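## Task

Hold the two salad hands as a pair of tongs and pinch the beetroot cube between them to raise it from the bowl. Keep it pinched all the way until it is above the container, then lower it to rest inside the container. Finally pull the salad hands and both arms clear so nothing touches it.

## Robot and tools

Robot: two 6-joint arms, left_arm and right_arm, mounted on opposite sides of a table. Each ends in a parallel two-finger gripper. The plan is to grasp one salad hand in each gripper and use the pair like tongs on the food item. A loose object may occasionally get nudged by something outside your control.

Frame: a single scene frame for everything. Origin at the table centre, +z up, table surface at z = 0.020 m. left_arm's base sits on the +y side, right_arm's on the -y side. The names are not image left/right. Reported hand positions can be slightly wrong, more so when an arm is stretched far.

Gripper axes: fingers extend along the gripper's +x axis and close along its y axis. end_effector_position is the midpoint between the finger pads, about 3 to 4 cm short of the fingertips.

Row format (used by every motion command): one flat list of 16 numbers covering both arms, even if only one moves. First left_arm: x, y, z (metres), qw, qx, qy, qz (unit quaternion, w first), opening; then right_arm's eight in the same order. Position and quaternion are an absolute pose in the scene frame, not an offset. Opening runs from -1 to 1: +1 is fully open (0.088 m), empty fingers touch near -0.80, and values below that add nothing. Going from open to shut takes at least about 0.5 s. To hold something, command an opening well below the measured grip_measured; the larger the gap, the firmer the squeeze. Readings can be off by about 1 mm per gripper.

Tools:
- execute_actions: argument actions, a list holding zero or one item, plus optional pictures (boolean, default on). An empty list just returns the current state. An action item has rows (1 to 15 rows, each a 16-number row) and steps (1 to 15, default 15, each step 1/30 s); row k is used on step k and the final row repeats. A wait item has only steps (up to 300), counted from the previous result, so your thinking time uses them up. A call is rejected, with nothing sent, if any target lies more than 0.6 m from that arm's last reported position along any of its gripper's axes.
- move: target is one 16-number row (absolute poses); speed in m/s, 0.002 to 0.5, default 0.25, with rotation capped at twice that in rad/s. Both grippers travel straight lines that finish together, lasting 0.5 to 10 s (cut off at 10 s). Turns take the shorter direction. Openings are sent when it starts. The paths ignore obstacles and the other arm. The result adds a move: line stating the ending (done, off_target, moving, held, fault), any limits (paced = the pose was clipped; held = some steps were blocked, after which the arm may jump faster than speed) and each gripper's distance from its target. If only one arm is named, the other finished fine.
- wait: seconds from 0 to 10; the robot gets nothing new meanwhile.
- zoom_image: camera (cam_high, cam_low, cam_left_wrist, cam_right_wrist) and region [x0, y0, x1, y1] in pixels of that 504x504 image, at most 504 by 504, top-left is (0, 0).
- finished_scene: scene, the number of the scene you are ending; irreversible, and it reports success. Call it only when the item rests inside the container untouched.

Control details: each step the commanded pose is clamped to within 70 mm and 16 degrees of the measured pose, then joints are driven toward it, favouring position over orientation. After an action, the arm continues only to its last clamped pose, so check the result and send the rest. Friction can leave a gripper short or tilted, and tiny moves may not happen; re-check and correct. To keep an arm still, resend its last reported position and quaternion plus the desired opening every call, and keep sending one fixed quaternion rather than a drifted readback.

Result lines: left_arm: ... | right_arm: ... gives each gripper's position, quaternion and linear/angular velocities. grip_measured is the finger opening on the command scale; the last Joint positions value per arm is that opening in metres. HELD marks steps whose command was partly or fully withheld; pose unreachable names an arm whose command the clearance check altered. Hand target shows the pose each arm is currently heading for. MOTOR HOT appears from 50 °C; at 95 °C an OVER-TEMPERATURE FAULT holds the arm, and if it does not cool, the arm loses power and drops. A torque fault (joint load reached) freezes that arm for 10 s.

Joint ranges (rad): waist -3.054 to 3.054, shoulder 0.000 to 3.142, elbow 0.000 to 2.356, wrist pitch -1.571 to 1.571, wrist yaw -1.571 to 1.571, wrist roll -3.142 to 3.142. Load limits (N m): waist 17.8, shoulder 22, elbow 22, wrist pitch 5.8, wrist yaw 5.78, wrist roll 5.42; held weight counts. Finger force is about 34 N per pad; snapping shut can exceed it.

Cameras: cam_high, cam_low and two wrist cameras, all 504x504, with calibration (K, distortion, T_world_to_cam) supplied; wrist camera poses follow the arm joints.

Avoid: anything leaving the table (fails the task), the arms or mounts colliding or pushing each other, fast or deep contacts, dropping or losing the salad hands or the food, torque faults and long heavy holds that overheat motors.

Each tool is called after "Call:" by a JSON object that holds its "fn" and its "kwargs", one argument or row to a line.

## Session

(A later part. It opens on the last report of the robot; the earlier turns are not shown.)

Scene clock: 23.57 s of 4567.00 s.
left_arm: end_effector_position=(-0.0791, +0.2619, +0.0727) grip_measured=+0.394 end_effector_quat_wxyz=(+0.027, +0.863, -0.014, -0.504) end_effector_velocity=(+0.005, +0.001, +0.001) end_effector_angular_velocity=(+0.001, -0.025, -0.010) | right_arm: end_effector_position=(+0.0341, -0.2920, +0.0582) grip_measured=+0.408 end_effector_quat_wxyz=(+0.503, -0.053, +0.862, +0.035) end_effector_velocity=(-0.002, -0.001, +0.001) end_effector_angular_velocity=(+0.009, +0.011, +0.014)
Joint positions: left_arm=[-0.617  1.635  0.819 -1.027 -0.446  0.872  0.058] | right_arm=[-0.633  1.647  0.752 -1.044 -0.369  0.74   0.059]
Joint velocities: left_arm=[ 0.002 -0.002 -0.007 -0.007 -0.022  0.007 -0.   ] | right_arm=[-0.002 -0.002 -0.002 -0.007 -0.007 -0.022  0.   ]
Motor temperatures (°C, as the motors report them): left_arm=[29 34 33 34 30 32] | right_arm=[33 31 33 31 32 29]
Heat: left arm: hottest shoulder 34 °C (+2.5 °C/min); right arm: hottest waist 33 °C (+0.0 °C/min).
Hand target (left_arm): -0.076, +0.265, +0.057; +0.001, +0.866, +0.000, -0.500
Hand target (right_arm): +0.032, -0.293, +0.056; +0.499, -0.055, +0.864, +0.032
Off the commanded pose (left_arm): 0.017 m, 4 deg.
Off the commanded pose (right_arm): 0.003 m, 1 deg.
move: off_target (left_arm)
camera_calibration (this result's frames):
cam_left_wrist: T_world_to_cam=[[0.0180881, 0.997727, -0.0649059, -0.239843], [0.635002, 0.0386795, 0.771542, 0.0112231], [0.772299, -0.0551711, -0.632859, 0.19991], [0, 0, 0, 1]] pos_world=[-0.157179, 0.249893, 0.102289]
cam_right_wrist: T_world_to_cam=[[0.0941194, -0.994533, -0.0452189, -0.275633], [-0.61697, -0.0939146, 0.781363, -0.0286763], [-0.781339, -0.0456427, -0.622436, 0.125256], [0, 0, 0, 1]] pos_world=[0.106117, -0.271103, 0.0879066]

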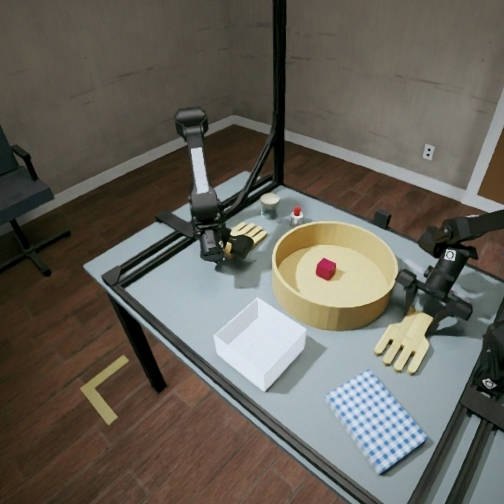

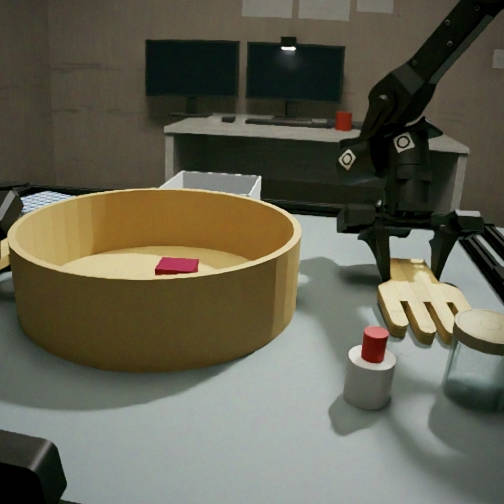

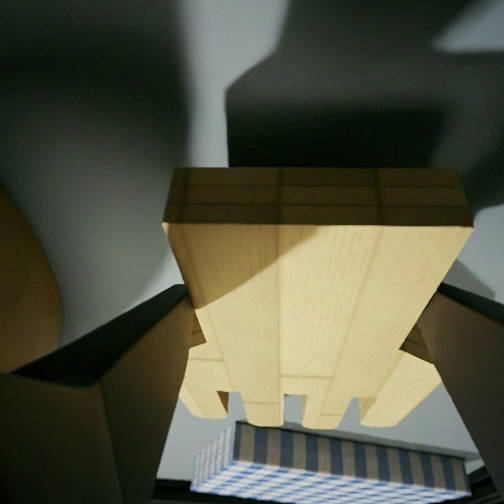

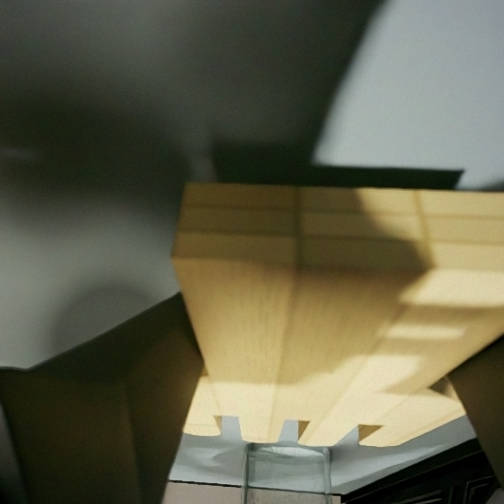

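Call:
{"fn": "move", "kwargs": {
  "target": [-0.079,0.297,0.077,0,0.866,0,-0.5,-0.3,0.032,-0.293,0.056,0.4985,-0.055,0.864,0.032,-0.6],
  "speed": 0.05
}}

Call:
{"fn": "move", "kwargs": {
  "target": [-0.079,0.297,0.074,0,0.866,0,-0.5,0.75,0.032,-0.293,0.056,0.4985,-0.055,0.864,0.032,-0.6],
  "speed": 0.05
}}

Call:
{"fn": "move", "kwargs": {
  "target": [-0.079,0.297,0.056,0,0.866,0,-0.5,0.75,0.032,-0.293,0.056,0.4985,-0.055,0.864,0.032,-0.6],
  "speed": 0.05
}}

Scene clock: 25.33 s of 4567.00 s.
left_arm: end_effector_position=(-0.0801, +0.2938, +0.0768) grip_measured=+0.393 end_effector_quat_wxyz=(+0.002, +0.866, -0.000, -0.500) end_effector_velocity=(+0.000, +0.004, +0.001) end_effector_angular_velocity=(-0.005, +0.004, +0.014) | right_arm: end_effector_position=(+0.0340, -0.2920, +0.0582) grip_measured=+0.407 end_effector_quat_wxyz=(+0.502, -0.053, +0.862, +0.034) end_effector_velocity=(-0.003, -0.003, +0.002) end_effector_angular_velocity=(-0.017, +0.018, -0.011)
Joint positions: left_arm=[-0.692  1.581  0.772 -1.112 -0.396  0.806  0.058] | right_arm=[-0.633  1.647  0.752 -1.044 -0.37   0.74   0.059]
Joint velocities: left_arm=[-0.007 -0.012 -0.007 -0.007  0.007 -0.022 -0.   ] | right_arm=[-0.002 -0.002 -0.002 -0.022 -0.007  0.007 -0.   ]
Motor temperatures (°C, as the motors report them): left_arm=[29 34 33 34 30 32] | right_arm=[33 31 32 31 32 29]
Heat: left arm: hottest shoulder 34 °C (+2.4 °C/min); right arm: hottest waist 33 °C (+0.0 °C/min).
Hand target (left_arm): -0.079, +0.297, +0.077; +0.000, +0.866, +0.000, -0.500
Hand target (right_arm): +0.032, -0.293, +0.056; +0.499, -0.055, +0.864, +0.032
Off the commanded pose (left_arm): 0.003 m, 0 deg.
Off the commanded pose (right_arm): 0.003 m, 1 deg.
move: done
camera_calibration (this result's frames):
cam_left_wrist: T_world_to_cam=[[0.0214248, 0.999746, -0.00703776, -0.276209], [0.628526, -0.00799447, 0.777747, 0.0201679], [0.777493, -0.0210865, -0.628538, 0.195072], [0, 0, 0, 1]] pos_world=[-0.158426, 0.280413, 0.104981]
cam_right_wrist: T_world_to_cam=[[0.093681, -0.994594, -0.044795, -0.275619], [-0.616642, -0.0932881, 0.781697, -0.0285672], [-0.78165, -0.0456076, -0.622048, 0.125139], [0, 0, 0, 1]] pos_world=[0.106019, -0.271087, 0.0878268]

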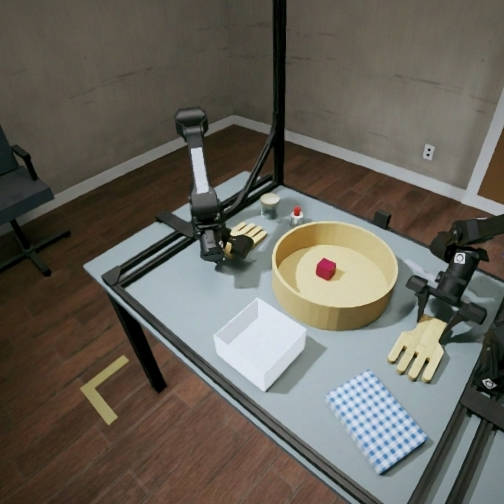

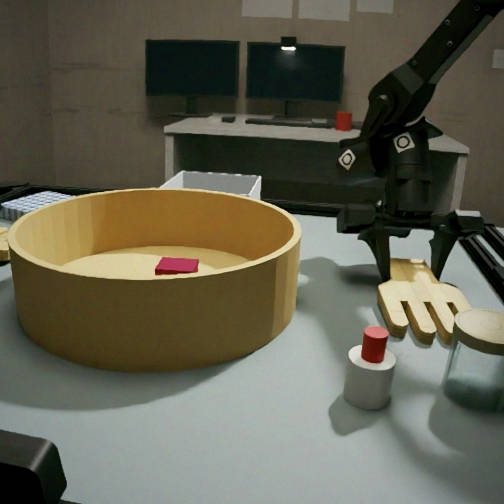

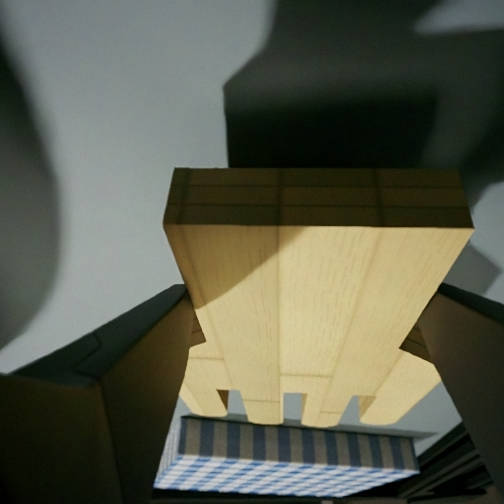

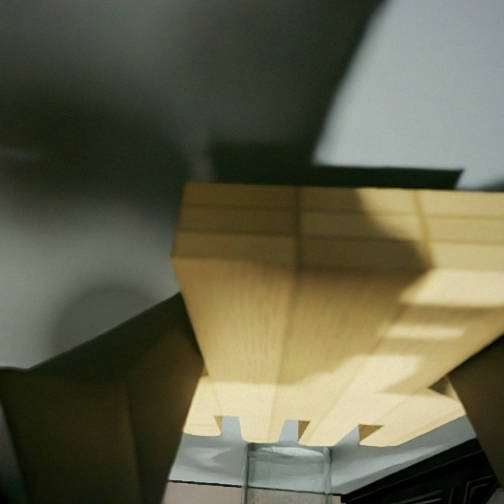

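Scene clock: 26.10 s of 4567.00 s.
left_arm: end_effector_position=(-0.0797, +0.2946, +0.0754) grip_measured=+0.747 end_effector_quat_wxyz=(+0.002, +0.866, -0.001, -0.500) end_effector_velocity=(+0.000, +0.001, -0.002) end_effector_angular_velocity=(-0.013, -0.007, +0.009) | right_arm: end_effector_position=(+0.0340, -0.2920, +0.0582) grip_measured=+0.407 end_effector_quat_wxyz=(+0.502, -0.053, +0.862, +0.034) end_effector_velocity=(+0.001, +0.001, -0.000) end_effector_angular_velocity=(+0.014, +0.002, -0.004)
Joint positions: left_arm=[-0.693  1.581  0.766 -1.106 -0.396  0.805  0.076] | right_arm=[-0.633  1.647  0.752 -1.044 -0.37   0.74   0.059]
Joint velocities: left_arm=[-0.007  0.002 -0.007  0.007 -0.007 -0.022  0.001] | right_arm=[-0.007 -0.002 -0.002  0.007 -0.007 -0.007 -0.   ]
Motor temperatures (°C, as the motors report them): left_arm=[29 34 33 34 31 32] | right_arm=[33 31 32 31 32 29]
Heat: left arm: hottest shoulder 34 °C (+2.3 °C/min); right arm: hottest waist 33 °C (+0.0 °C/min).
Hand target (left_arm): -0.079, +0.297, +0.074; +0.000, +0.866, +0.000, -0.500
Hand target (right_arm): +0.032, -0.293, +0.056; +0.499, -0.055, +0.864, +0.032
Off the commanded pose (left_arm): 0.003 m, 0 deg.
Off the commanded pose (right_arm): 0.003 m, 1 deg.
move: done
camera_calibration (this result's frames):
cam_left_wrist: T_world_to_cam=[[0.0215776, 0.999738, -0.00760909, -0.276919], [0.628528, -0.00764613, 0.77775, 0.0209032], [0.777488, -0.0215645, -0.628528, 0.194069], [0, 0, 0, 1]] pos_world=[-0.15805, 0.281191, 0.103613]
cam_right_wrist: T_world_to_cam=[[0.093681, -0.994594, -0.044795, -0.275619], [-0.616642, -0.0932881, 0.781697, -0.0285672], [-0.78165, -0.0456076, -0.622048, 0.125139], [0, 0, 0, 1]] pos_world=[0.106019, -0.271087, 0.0878268]

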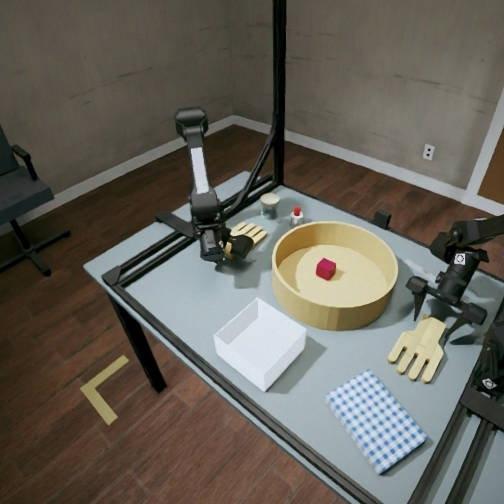

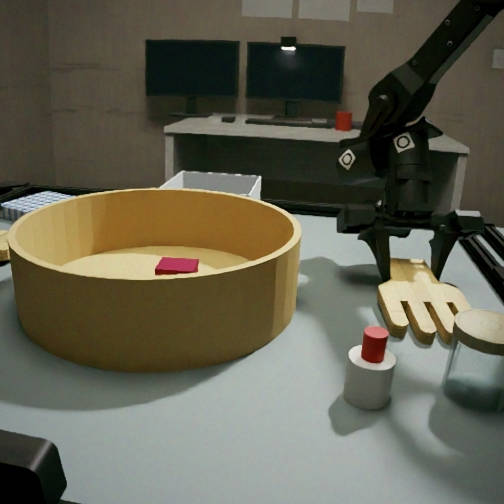

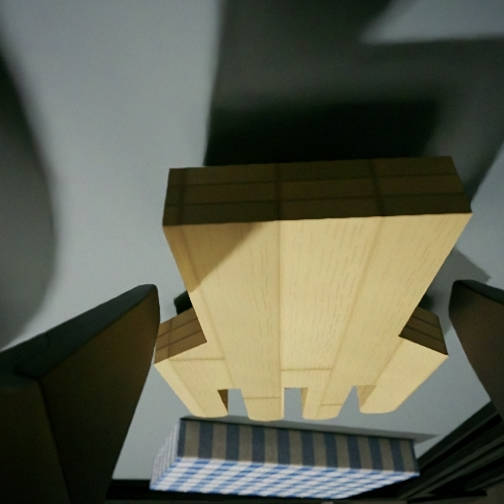

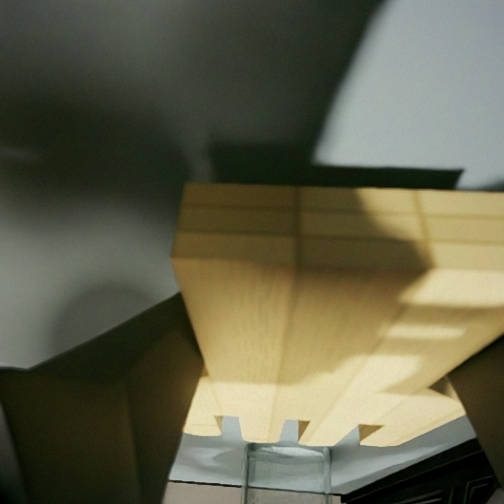

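Scene clock: 26.90 s of 4567.00 s.
left_arm: end_effector_position=(-0.0802, +0.2942, +0.0592) grip_measured=+0.750 end_effector_quat_wxyz=(+0.005, +0.864, -0.003, -0.503) end_effector_velocity=(+0.004, +0.001, -0.002) end_effector_angular_velocity=(-0.007, -0.024, -0.003) | right_arm: end_effector_position=(+0.0340, -0.2920, +0.0582) grip_measured=+0.407 end_effector_quat_wxyz=(+0.502, -0.053, +0.862, +0.034) end_effector_velocity=(-0.003, -0.002, +0.000) end_effector_angular_velocity=(-0.002, +0.013, +0.001)
Joint positions: left_arm=[-0.693  1.617  0.728 -1.022 -0.396  0.805  0.076] | right_arm=[-0.633  1.647  0.752 -1.044 -0.37   0.74   0.059]
Joint velocities: left_arm=[-0.002  0.007 -0.012  0.007 -0.022 -0.007 -0.   ] | right_arm=[-0.002 -0.002 -0.007 -0.007 -0.007 -0.007 -0.   ]
Motor temperatures (°C, as the motors report them): left_arm=[29 34 33 34 31 32] | right_arm=[33 31 32 31 32 29]
Heat: left arm: hottest shoulder 34 °C (+2.2 °C/min); right arm: hottest waist 33 °C (+0.0 °C/min).
Hand target (left_arm): -0.079, +0.297, +0.056; -0.000, +0.866, -0.000, -0.500
Hand target (right_arm): +0.032, -0.293, +0.056; +0.499, -0.055, +0.864, +0.032
Off the commanded pose (left_arm): 0.004 m, 1 deg.
Off the commanded pose (right_arm): 0.003 m, 1 deg.
move: done
camera_calibration (this result's frames):
cam_left_wrist: T_world_to_cam=[[0.0218898, 0.999647, -0.0150761, -0.276107], [0.633253, -0.00219451, 0.773942, 0.0327841], [0.773635, -0.0264885, -0.633077, 0.185622], [0, 0, 0, 1]] pos_world=[-0.158321, 0.280998, 0.0879776]
cam_right_wrist: T_world_to_cam=[[0.093681, -0.994594, -0.044795, -0.275619], [-0.616642, -0.0932881, 0.781697, -0.0285672], [-0.78165, -0.0456076, -0.622048, 0.125139], [0, 0, 0, 1]] pos_world=[0.106019, -0.271087, 0.0878268]

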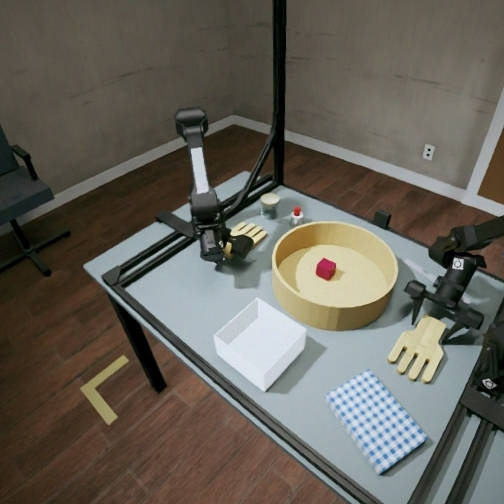

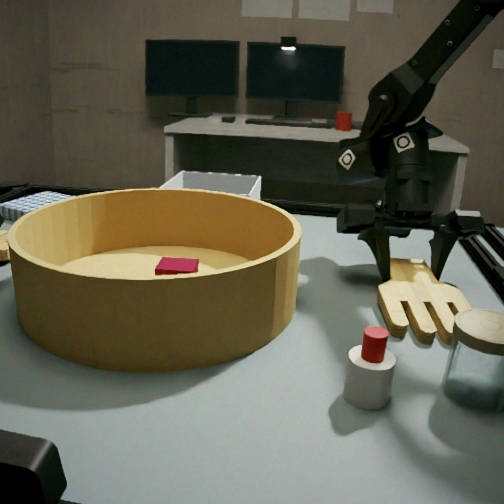

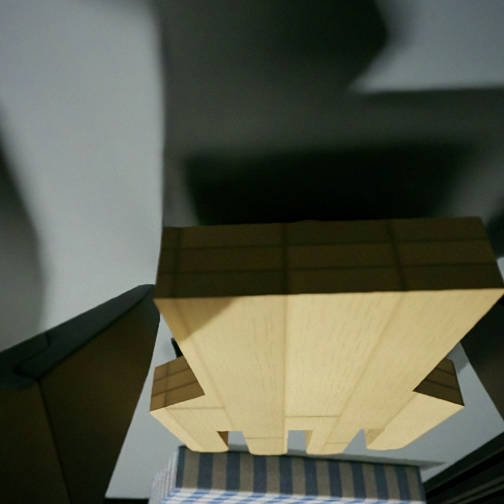

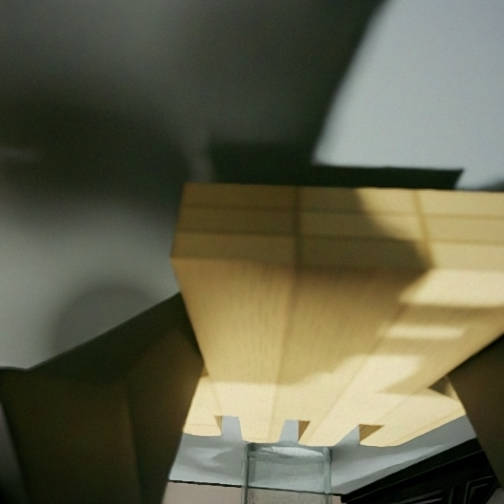

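Call:
{"fn": "move", "kwargs": {
  "target": [-0.075,0.296,0.056,0,0.866,0,-0.5,0.75,0.032,-0.293,0.056,0.4985,-0.055,0.864,0.032,-0.6],
  "speed": 0.05
}}

Call:
{"fn": "move", "kwargs": {
  "target": [-0.075,0.296,0.056,0,0.866,0,-0.5,-0.6,0.032,-0.293,0.056,0.4985,-0.055,0.864,0.032,-0.6]
}}

Call:
{"fn": "move", "kwargs": {
  "target": [-0.075,0.27,0.22,0,0.866,0,-0.5,-0.6,0.032,-0.27,0.22,0.4985,-0.055,0.864,0.032,-0.6],
  "speed": 0.15
}}

Call:
{"fn": "move", "kwargs": {
  "target": [-0.063,0.1,0.3,0.683,0.183,0.183,-0.683,-0.6,-0.063,-0.12,0.3,0.683,-0.183,0.183,0.683,-0.6]
}}

Scene clock: 28.20 s of 4567.00 s.
left_arm: end_effector_position=(-0.0778, +0.2943, +0.0574) grip_measured=+0.750 end_effector_quat_wxyz=(+0.002, +0.864, -0.001, -0.503) end_effector_velocity=(+0.001, -0.001, -0.000) end_effector_angular_velocity=(-0.014, -0.001, +0.006) | right_arm: end_effector_position=(+0.0340, -0.2919, +0.0581) grip_measured=+0.406 end_effector_quat_wxyz=(+0.502, -0.053, +0.862, +0.035) end_effector_velocity=(-0.002, -0.002, +0.003) end_effector_angular_velocity=(-0.013, +0.015, -0.011)
Joint positions: left_arm=[-0.683  1.618  0.72  -1.014 -0.396  0.818  0.076] | right_arm=[-0.633  1.647  0.752 -1.044 -0.37   0.74   0.059]
Joint velocities: left_arm=[ 0.002 -0.002 -0.002  0.007 -0.007 -0.007 -0.   ] | right_arm=[-0.002 -0.002  0.002 -0.022 -0.007  0.007 -0.   ]
Motor temperatures (°C, as the motors report them): left_arm=[29 34 33 34 31 32] | right_arm=[33 31 32 31 32 29]
Heat: left arm: hottest shoulder 34 °C (+2.1 °C/min); right arm: hottest waist 33 °C (+0.0 °C/min).
Hand target (left_arm): -0.075, +0.296, +0.056; +0.000, +0.866, -0.000, -0.500
Hand target (right_arm): +0.032, -0.293, +0.056; +0.499, -0.055, +0.864, +0.032
Off the commanded pose (left_arm): 0.004 m, 1 deg.
Off the commanded pose (right_arm): 0.003 m, 1 deg.
move: done
camera_calibration (this result's frames):
cam_left_wrist: T_world_to_cam=[[0.0225333, 0.999704, -0.00915795, -0.276664], [0.633369, -0.00718745, 0.773817, 0.0341274], [0.773522, -0.023237, -0.633343, 0.181792], [0, 0, 0, 1]] pos_world=[-0.156001, 0.281052, 0.0861946]
cam_right_wrist: T_world_to_cam=[[0.0936911, -0.99458, -0.0450799, -0.275545], [-0.616818, -0.0935285, 0.781529, -0.0285668], [-0.781509, -0.0454162, -0.622238, 0.12522], [0, 0, 0, 1]] pos_world=[0.106056, -0.271036, 0.0878209]

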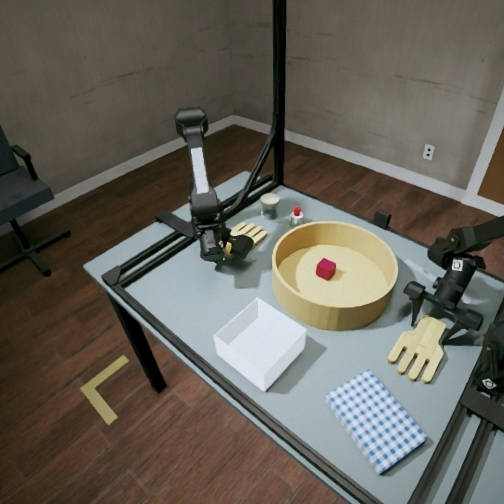

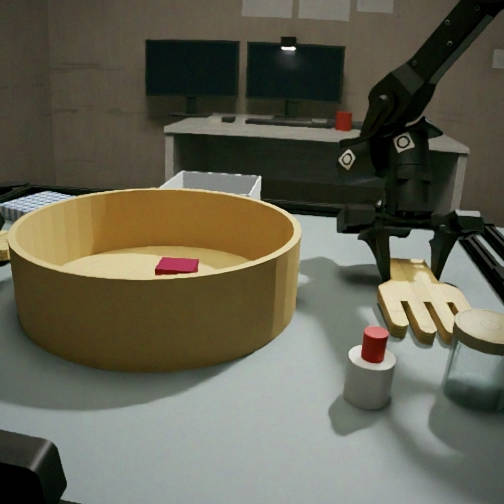

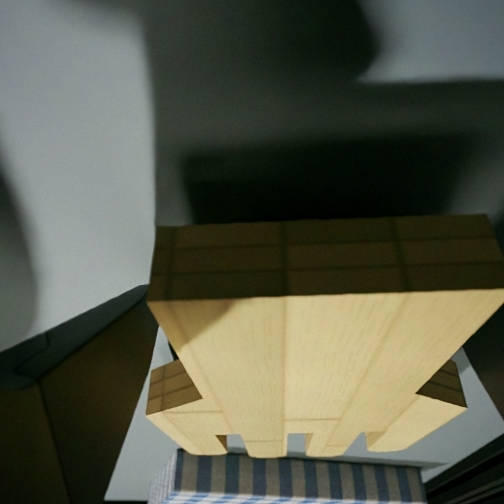

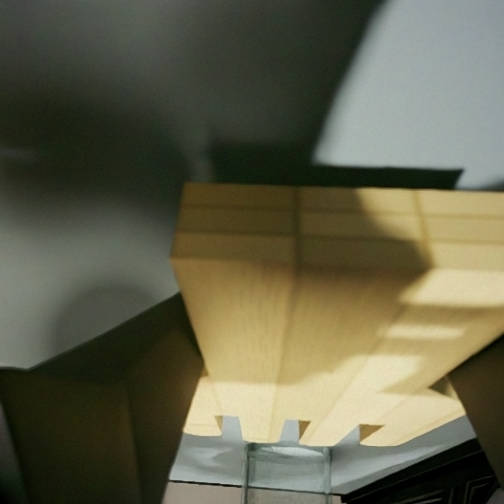

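Scene clock: 28.90 s of 4567.00 s.
left_arm: end_effector_position=(-0.0777, +0.2944, +0.0573) grip_measured=+0.403 end_effector_quat_wxyz=(+0.002, +0.864, -0.002, -0.503) end_effector_velocity=(-0.002, +0.001, -0.001) end_effector_angular_velocity=(-0.005, +0.010, +0.001) | right_arm: end_effector_position=(+0.0340, -0.2919, +0.0581) grip_measured=+0.406 end_effector_quat_wxyz=(+0.502, -0.053, +0.862, +0.034) end_effector_velocity=(-0.001, -0.001, +0.001) end_effector_angular_velocity=(-0.005, +0.009, -0.016)
Joint positions: left_arm=[-0.683  1.618  0.719 -1.013 -0.397  0.818  0.059] | right_arm=[-0.633  1.647  0.752 -1.044 -0.37   0.741  0.059]
Joint velocities: left_arm=[-0.007 -0.002 -0.002  0.007  0.007 -0.007 -0.   ] | right_arm=[-0.007 -0.002 -0.002 -0.007 -0.007  0.007 -0.   ]
Motor temperatures (°C, as the motors report them): left_arm=[29 34 33 34 31 32] | right_arm=[33 31 32 31 32 29]
Heat: left arm: hottest shoulder 34 °C (+2.1 °C/min); right arm: hottest waist 33 °C (+0.0 °C/min).
Hand target (left_arm): -0.075, +0.296, +0.056; -0.000, +0.866, +0.000, -0.500
Hand target (right_arm): +0.032, -0.293, +0.056; +0.499, -0.055, +0.864, +0.032
Off the commanded pose (left_arm): 0.003 m, 0 deg.
Off the commanded pose (right_arm): 0.003 m, 1 deg.
move: done
camera_calibration (this result's frames):
cam_left_wrist: T_world_to_cam=[[0.022945, 0.999696, -0.00900153, -0.276674], [0.633147, -0.00756273, 0.773995, 0.0342028], [0.773692, -0.0234586, -0.633128, 0.181642], [0, 0, 0, 1]] pos_world=[-0.155842, 0.281109, 0.0860392]
cam_right_wrist: T_world_to_cam=[[0.093362, -0.99462, -0.0448921, -0.275556], [-0.616866, -0.0931778, 0.781533, -0.028463], [-0.781511, -0.045273, -0.622247, 0.125262], [0, 0, 0, 1]] pos_world=[0.106063, -0.271054, 0.0878186]

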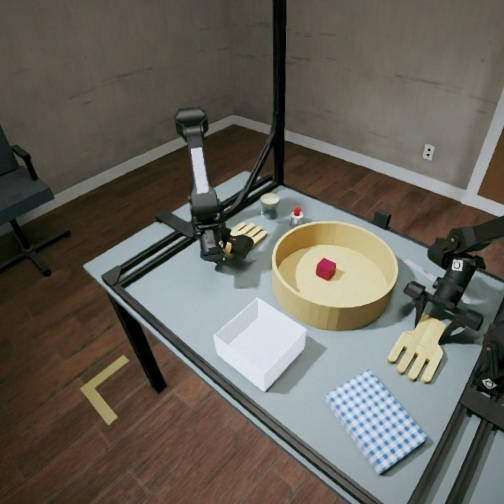

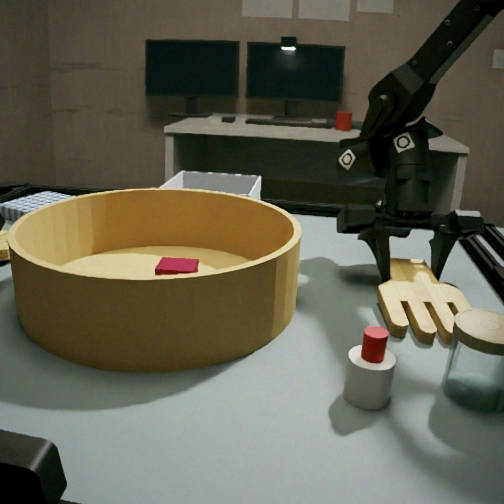

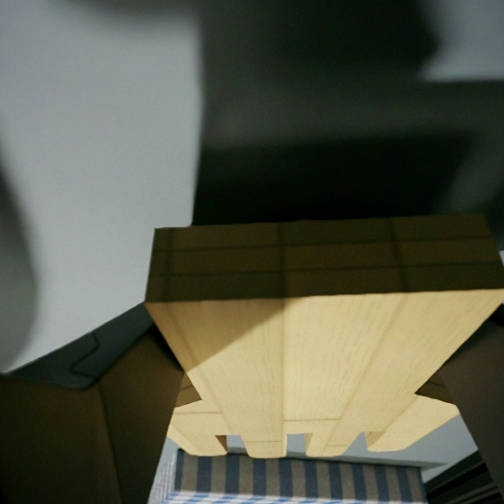

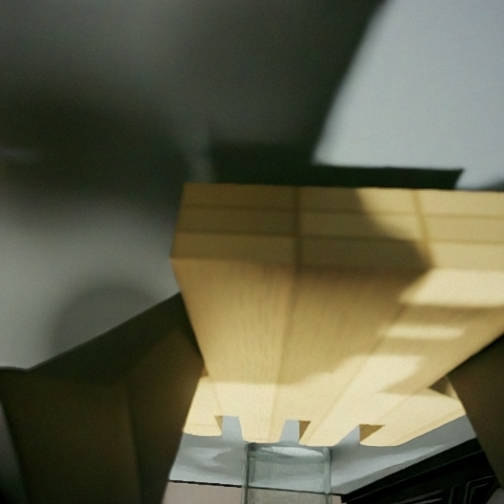

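Scene clock: 30.47 s of 4567.00 s.
left_arm: end_effector_position=(-0.0766, +0.2703, +0.2128) grip_measured=+0.403 end_effector_quat_wxyz=(+0.020, +0.844, -0.042, -0.535) end_effector_velocity=(-0.000, -0.001, +0.006) end_effector_angular_velocity=(-0.025, +0.007, +0.003) | right_arm: end_effector_position=(+0.0338, -0.2699, +0.2142) grip_measured=+0.405 end_effector_quat_wxyz=(+0.547, +0.001, +0.835, +0.063) end_effector_velocity=(+0.002, +0.002, +0.005) end_effector_angular_velocity=(+0.024, -0.025, -0.003)
Joint positions: left_arm=[-0.608  1.386  1.197 -1.564 -0.414  0.957  0.059] | right_arm=[-0.573  1.382  1.207 -1.567 -0.385  0.874  0.059]
Joint velocities: left_arm=[-0.002 -0.012  0.017 -0.007 -0.007 -0.007 -0.   ] | right_arm=[ 0.002 -0.017  0.012  0.007  0.007  0.007 -0.   ]
Motor temperatures (°C, as the motors report them): left_arm=[29 34 33 34 31 32] | right_arm=[33 31 33 31 32 29]
Heat: left arm: hottest shoulder 34 °C (+2.0 °C/min); right arm: hottest waist 33 °C (+0.0 °C/min).
Hand target (left_arm): -0.076, +0.269, +0.218; +0.028, +0.842, -0.048, -0.536
Hand target (right_arm): +0.033, -0.269, +0.219; +0.548, +0.006, +0.833, +0.069
Off the commanded pose (left_arm): 0.007 m, 7 deg.
Off the commanded pose (right_arm): 0.006 m, 10 deg.
joint sent to its limit (left arm) — the command would take joint 4 (wrist pitch) past its lower limit, so that joint was sent only as far as its limit.
joint sent to its limit (right arm) — the command would take joint 4 (wrist pitch) past its lower limit, so that joint was sent only as far as its limit.
move: off_target (left_arm, right_arm)
camera_calibration (this result's frames):
cam_left_wrist: T_world_to_cam=[[0.0723097, 0.993804, -0.0844089, -0.229831], [0.689597, 0.0113265, 0.724104, -0.0771548], [0.720574, -0.110568, -0.684506, 0.309134], [0, 0, 0, 1]] pos_world=[-0.152929, 0.263462, 0.248073]
cam_right_wrist: T_world_to_cam=[[0.0387932, -0.988153, -0.148488, -0.220787], [-0.697253, -0.133213, 0.704339, -0.140051], [-0.715775, 0.0762101, -0.69416, 0.269213], [0, 0, 0, 1]] pos_world=[0.10361, -0.257345, 0.252736]

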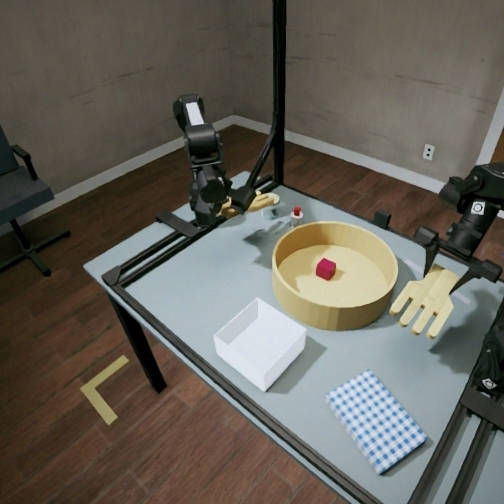

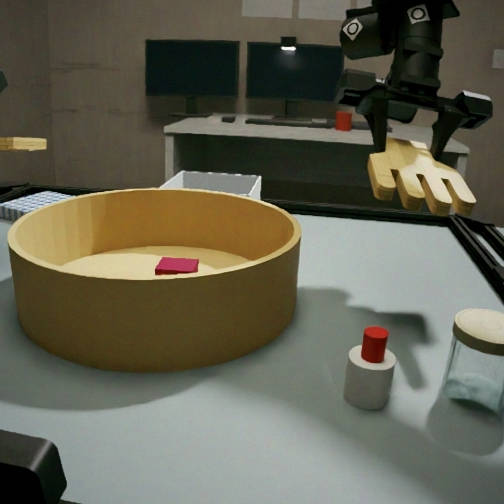

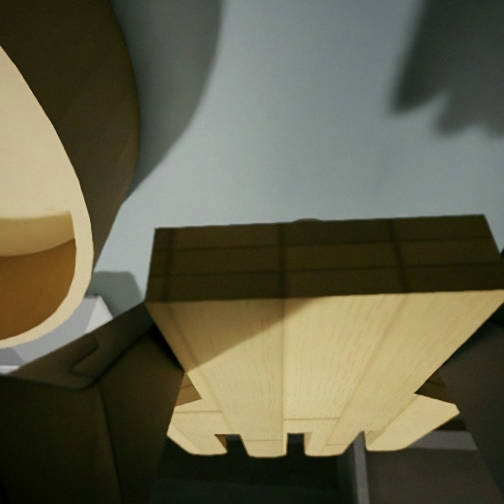

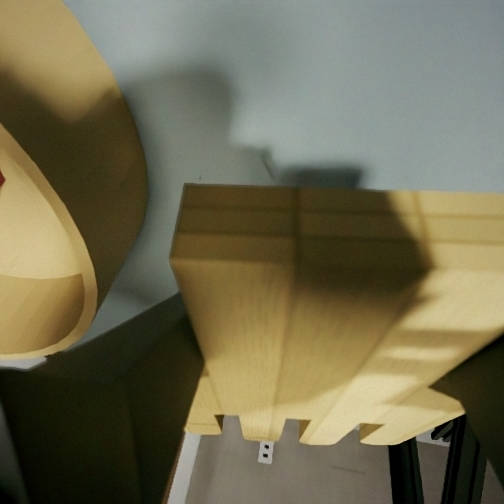

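Scene clock: 35.07 s of 4567.00 s.
left_arm: end_effector_position=(-0.0635, +0.0993, +0.3020) grip_measured=+0.399 end_effector_quat_wxyz=(+0.679, +0.182, +0.182, -0.687) end_effector_velocity=(-0.002, -0.001, +0.002) end_effector_angular_velocity=(-0.017, +0.019, +0.010) | right_arm: end_effector_position=(-0.0609, -0.1177, +0.2968) grip_measured=+0.404 end_effector_quat_wxyz=(+0.687, -0.187, +0.186, +0.677) end_effector_velocity=(-0.000, +0.000, +0.001) end_effector_angular_velocity=(+0.006, -0.001, +0.008)
Joint positions: left_arm=[-0.182  1.189  1.041 -0.378 -0.147 -0.088  0.059] | right_arm=[ 0.202  1.124  0.993 -0.412  0.187  0.106  0.059]
Joint velocities: left_arm=[-0.007 -0.002 -0.007  0.022 -0.007 -0.022 -0.   ] | right_arm=[-0.002 -0.002 -0.002  0.007 -0.007 -0.007  0.   ]
Motor temperatures (°C, as the motors report them): left_arm=[29 34 34 35 31 32] | right_arm=[33 31 33 31 32 29]
Heat: left arm: hottest wrist pitch 35 °C (+3.4 °C/min); right arm: hottest waist 33 °C (+0.0 °C/min).
Hand target (left_arm): -0.064, +0.099, +0.299; +0.680, +0.182, +0.183, -0.686
Hand target (right_arm): -0.063, -0.118, +0.299; +0.685, -0.183, +0.181, +0.681
Off the commanded pose (left_arm): 0.002 m, 1 deg.
Off the commanded pose (right_arm): 0.004 m, 1 deg.
move: done
camera_calibration (this result's frames):
cam_left_wrist: T_world_to_cam=[[-0.99979, 0.00700444, -0.019266, -0.0431041], [0.0175901, 0.77576, -0.630783, 0.141797], [0.0105275, -0.630989, -0.77572, 0.375947], [0, 0, 0, 1]] pos_world=[-0.0495471, 0.12752, 0.380242]
cam_right_wrist: T_world_to_cam=[[0.999284, 0.0251325, -0.028272, 0.0875614], [0.00266874, -0.792362, -0.610046, 0.111186], [-0.0377336, 0.609534, -0.791862, 0.38018], [0, 0, 0, 1]] pos_world=[-0.0734499, -0.145834, 0.371354]

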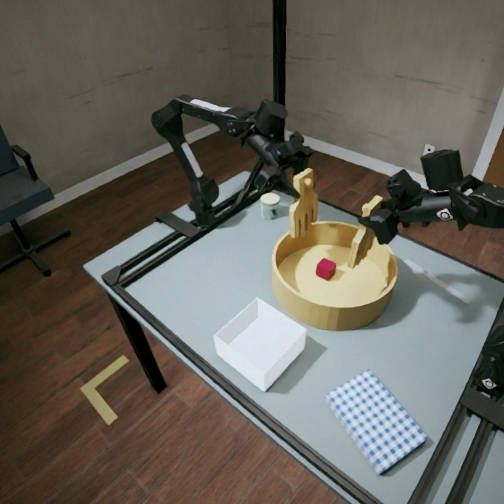

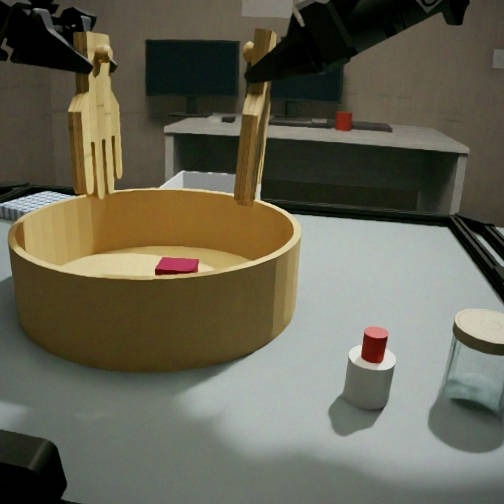

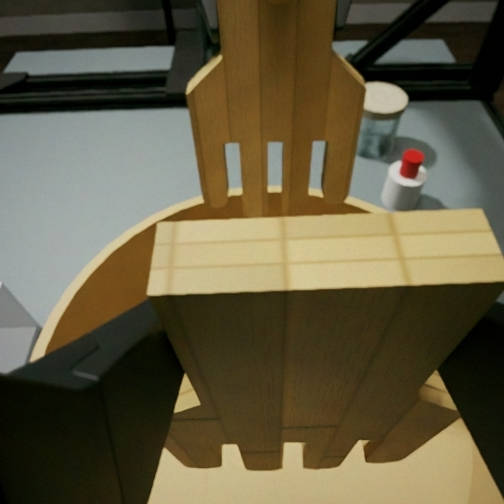

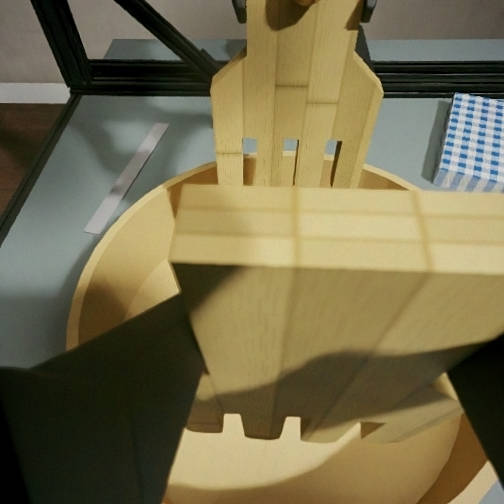

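Call:
{"fn": "move", "kwargs": {
  "target": [-0.063,0.07,0.2,0.683,0.183,0.183,-0.683,-0.6,-0.063,-0.095,0.2,0.683,-0.183,0.183,0.683,-0.6],
  "speed": 0.1
}}

Call:
{"fn": "zoom_image", "kwargs": {
  "camera": "cam_high",
  "region": [260, 170, 420, 330]
}}

Scene clock: 37.13 s of 4567.00 s.
left_arm: end_effector_position=(-0.0636, +0.0705, +0.2046) grip_measured=+0.398 end_effector_quat_wxyz=(+0.684, +0.180, +0.181, -0.683) end_effector_velocity=(+0.002, -0.001, +0.000) end_effector_angular_velocity=(-0.013, -0.008, +0.005) | right_arm: end_effector_position=(-0.0634, -0.0962, +0.2017) grip_measured=+0.404 end_effector_quat_wxyz=(+0.683, -0.183, +0.183, +0.683) end_effector_velocity=(-0.002, -0.001, -0.005) end_effector_angular_velocity=(-0.009, -0.009, +0.027)
Joint positions: left_arm=[-0.169  1.36   0.764  0.073 -0.148 -0.086  0.058] | right_arm=[0.186 1.256 0.683 0.042 0.162 0.095 0.059]
Joint velocities: left_arm=[ 0.002  0.002 -0.007  0.022 -0.007  0.007 -0.   ] | right_arm=[-0.002  0.002 -0.012  0.007 -0.022 -0.022 -0.   ]
Motor temperatures (°C, as the motors report them): left_arm=[29 34 34 35 31 32] | right_arm=[33 31 33 32 32 29]
Heat: left arm: hottest wrist pitch 35 °C (+3.2 °C/min); right arm: hottest waist 33 °C (+0.0 °C/min).
Hand target (left_arm): -0.063, +0.071, +0.200; +0.683, +0.183, +0.183, -0.683
Hand target (right_arm): -0.063, -0.096, +0.200; +0.683, -0.183, +0.183, +0.683
Off the commanded pose (left_arm): 0.005 m, 0 deg.
Off the commanded pose (right_arm): 0.002 m, 0 deg.
move: done
camera_calibration (this result's frames):
cam_left_wrist: T_world_to_cam=[[-0.999762, -0.00555159, -0.0210992, -0.043578], [0.00906429, 0.773978, -0.633148, 0.102757], [0.0198453, -0.633188, -0.773743, 0.282545], [0, 0, 0, 1]] pos_world=[-0.0501063, 0.0991308, 0.282758]
cam_right_wrist: T_world_to_cam=[[0.998746, 0.0373475, -0.0333478, 0.089042], [0.00881121, -0.786745, -0.617216, 0.0725906], [-0.0492876, 0.616148, -0.786087, 0.290423], [0, 0, 0, 1]] pos_world=[-0.0752556, -0.125159, 0.276071]

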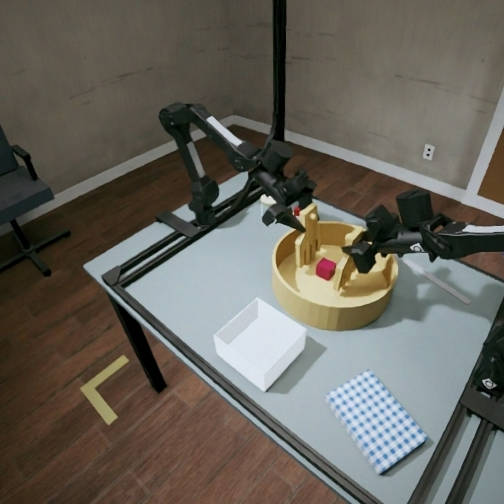

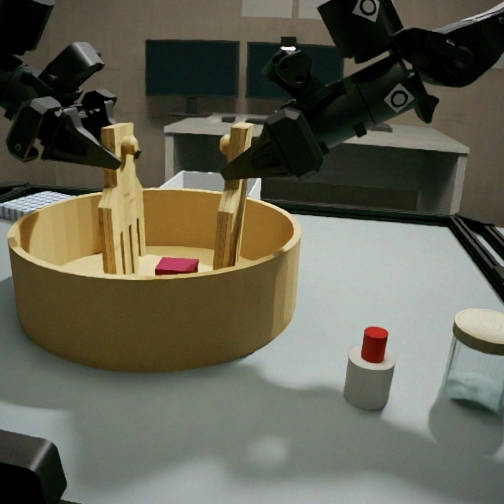

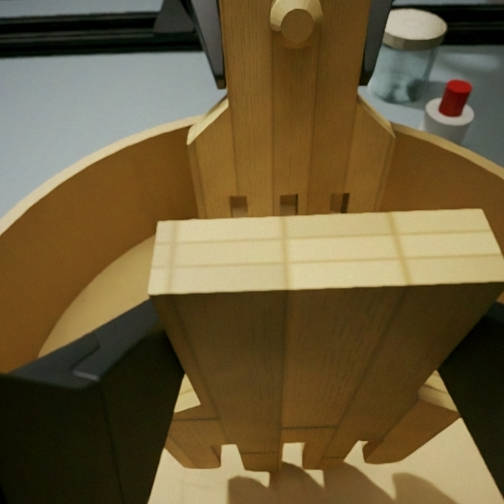

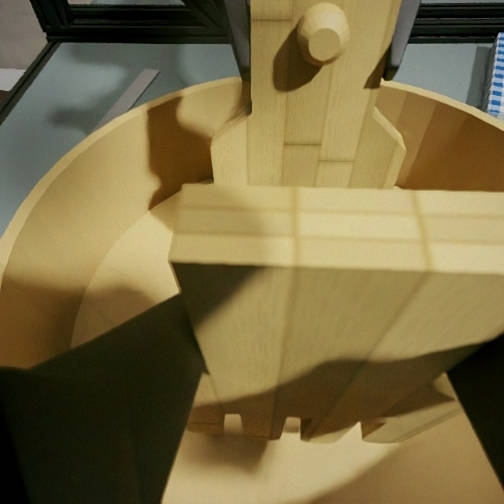

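Region (260, 170, 420, 330) of cam_high's 504x504 image, scaled by 3.150, with more detail than that image has.

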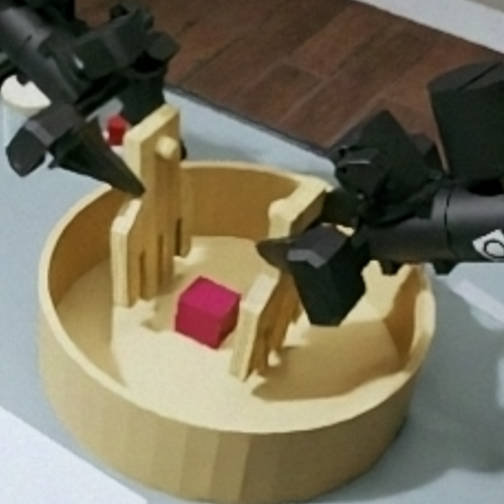

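Call:
{"fn": "move", "kwargs": {
  "target": [-0.063,0.053,0.186,0.683,0.183,0.183,-0.683,-0.6,-0.063,-0.08,0.186,0.683,-0.183,0.183,0.683,-0.6],
  "speed": 0.03
}}

Call:
{"fn": "zoom_image", "kwargs": {
  "camera": "cam_high",
  "region": [260, 170, 420, 330]
}}

Call:
{"fn": "zoom_image", "kwargs": {
  "camera": "cam_low",
  "region": [90, 120, 270, 300]
}}

Scene clock: 38.80 s of 4567.00 s.
left_arm: end_effector_position=(-0.0638, +0.0564, +0.1893) grip_measured=+0.397 end_effector_quat_wxyz=(+0.684, +0.180, +0.181, -0.684) end_effector_velocity=(-0.000, -0.003, +0.002) end_effector_angular_velocity=(-0.017, +0.006, +0.008) | right_arm: end_effector_position=(-0.0633, -0.0819, +0.1848) grip_measured=+0.403 end_effector_quat_wxyz=(+0.683, -0.185, +0.185, +0.682) end_effector_velocity=(-0.001, +0.003, +0.002) end_effector_angular_velocity=(+0.016, +0.000, +0.008)
Joint positions: left_arm=[-0.161  1.444  0.764  0.159 -0.14  -0.081  0.058] | right_arm=[0.176 1.349 0.681 0.13  0.153 0.09  0.059]
Joint velocities: left_arm=[-0.002  0.007  0.002  0.022 -0.007 -0.007 -0.   ] | right_arm=[-0.002  0.007  0.002  0.022 -0.007 -0.007 -0.   ]
Motor temperatures (°C, as the motors report them): left_arm=[29 35 34 36 31 32] | right_arm=[33 31 33 32 32 29]
Heat: left arm: hottest wrist pitch 36 °C (+4.6 °C/min); right arm: hottest waist 33 °C (+0.0 °C/min).
Hand target (left_arm): -0.063, +0.053, +0.186; +0.683, +0.183, +0.183, -0.683
Hand target (right_arm): -0.063, -0.080, +0.186; +0.683, -0.183, +0.183, +0.683
Off the commanded pose (left_arm): 0.005 m, 0 deg.
Off the commanded pose (right_arm): 0.002 m, 0 deg.
move: done
camera_calibration (this result's frames):
cam_left_wrist: T_world_to_cam=[[-0.999761, -0.00439875, -0.0214207, -0.0441629], [0.0101913, 0.772952, -0.634382, 0.104269], [0.0193477, -0.634449, -0.772723, 0.261612], [0, 0, 0, 1]] pos_world=[-0.0502766, 0.0851908, 0.267354]
cam_right_wrist: T_world_to_cam=[[0.998806, 0.0366803, -0.0322817, 0.0876151], [0.00927196, -0.790936, -0.611829, 0.0720564], [-0.0479748, 0.610799, -0.790331, 0.268702], [0, 0, 0, 1]] pos_world=[-0.0752877, -0.110344, 0.259278]

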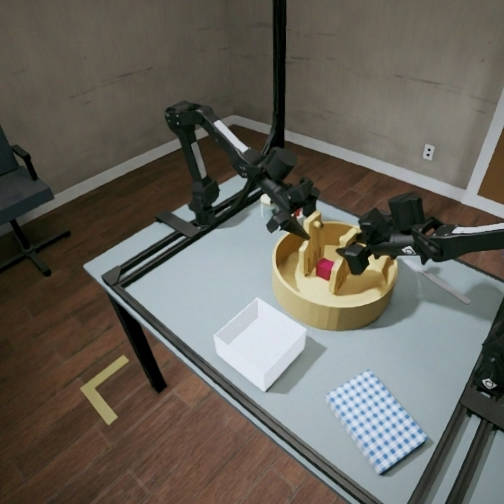

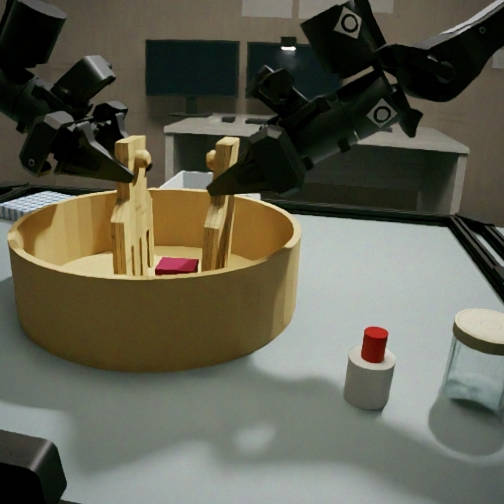

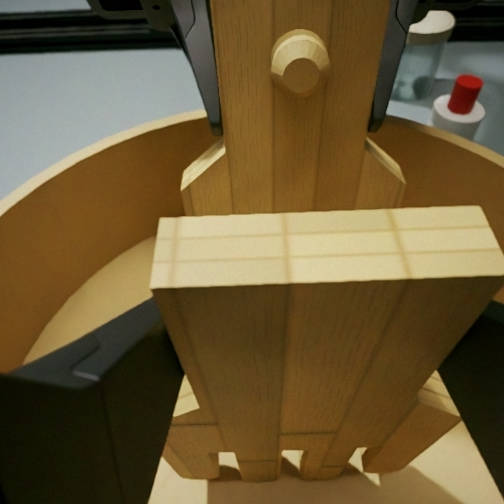

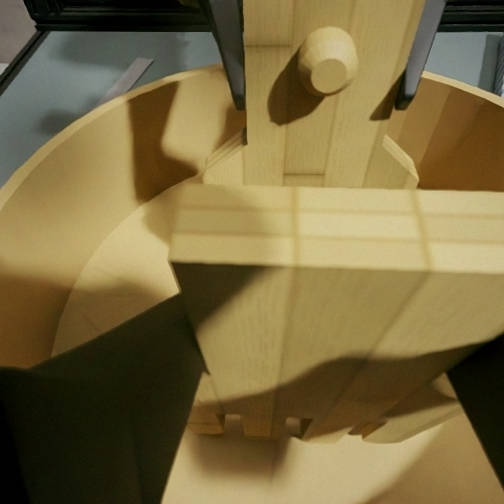

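Region (260, 170, 420, 330) of cam_high's 504x504 image, scaled by 3.150, with more detail than that image has.

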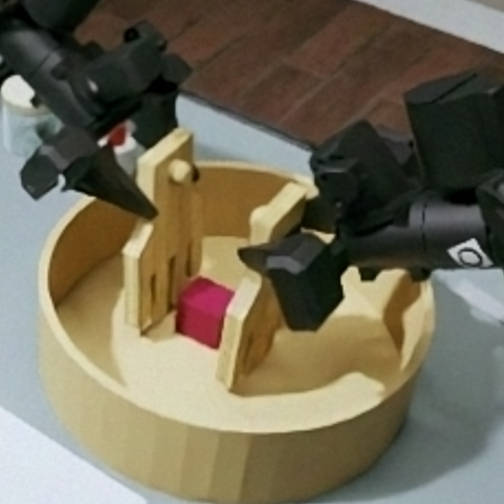

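Region (90, 120, 270, 300) of cam_low's 504x504 image, scaled by 2.800, with more detail than that image has.

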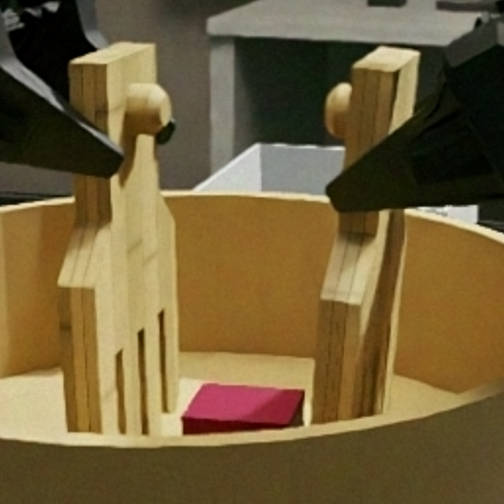

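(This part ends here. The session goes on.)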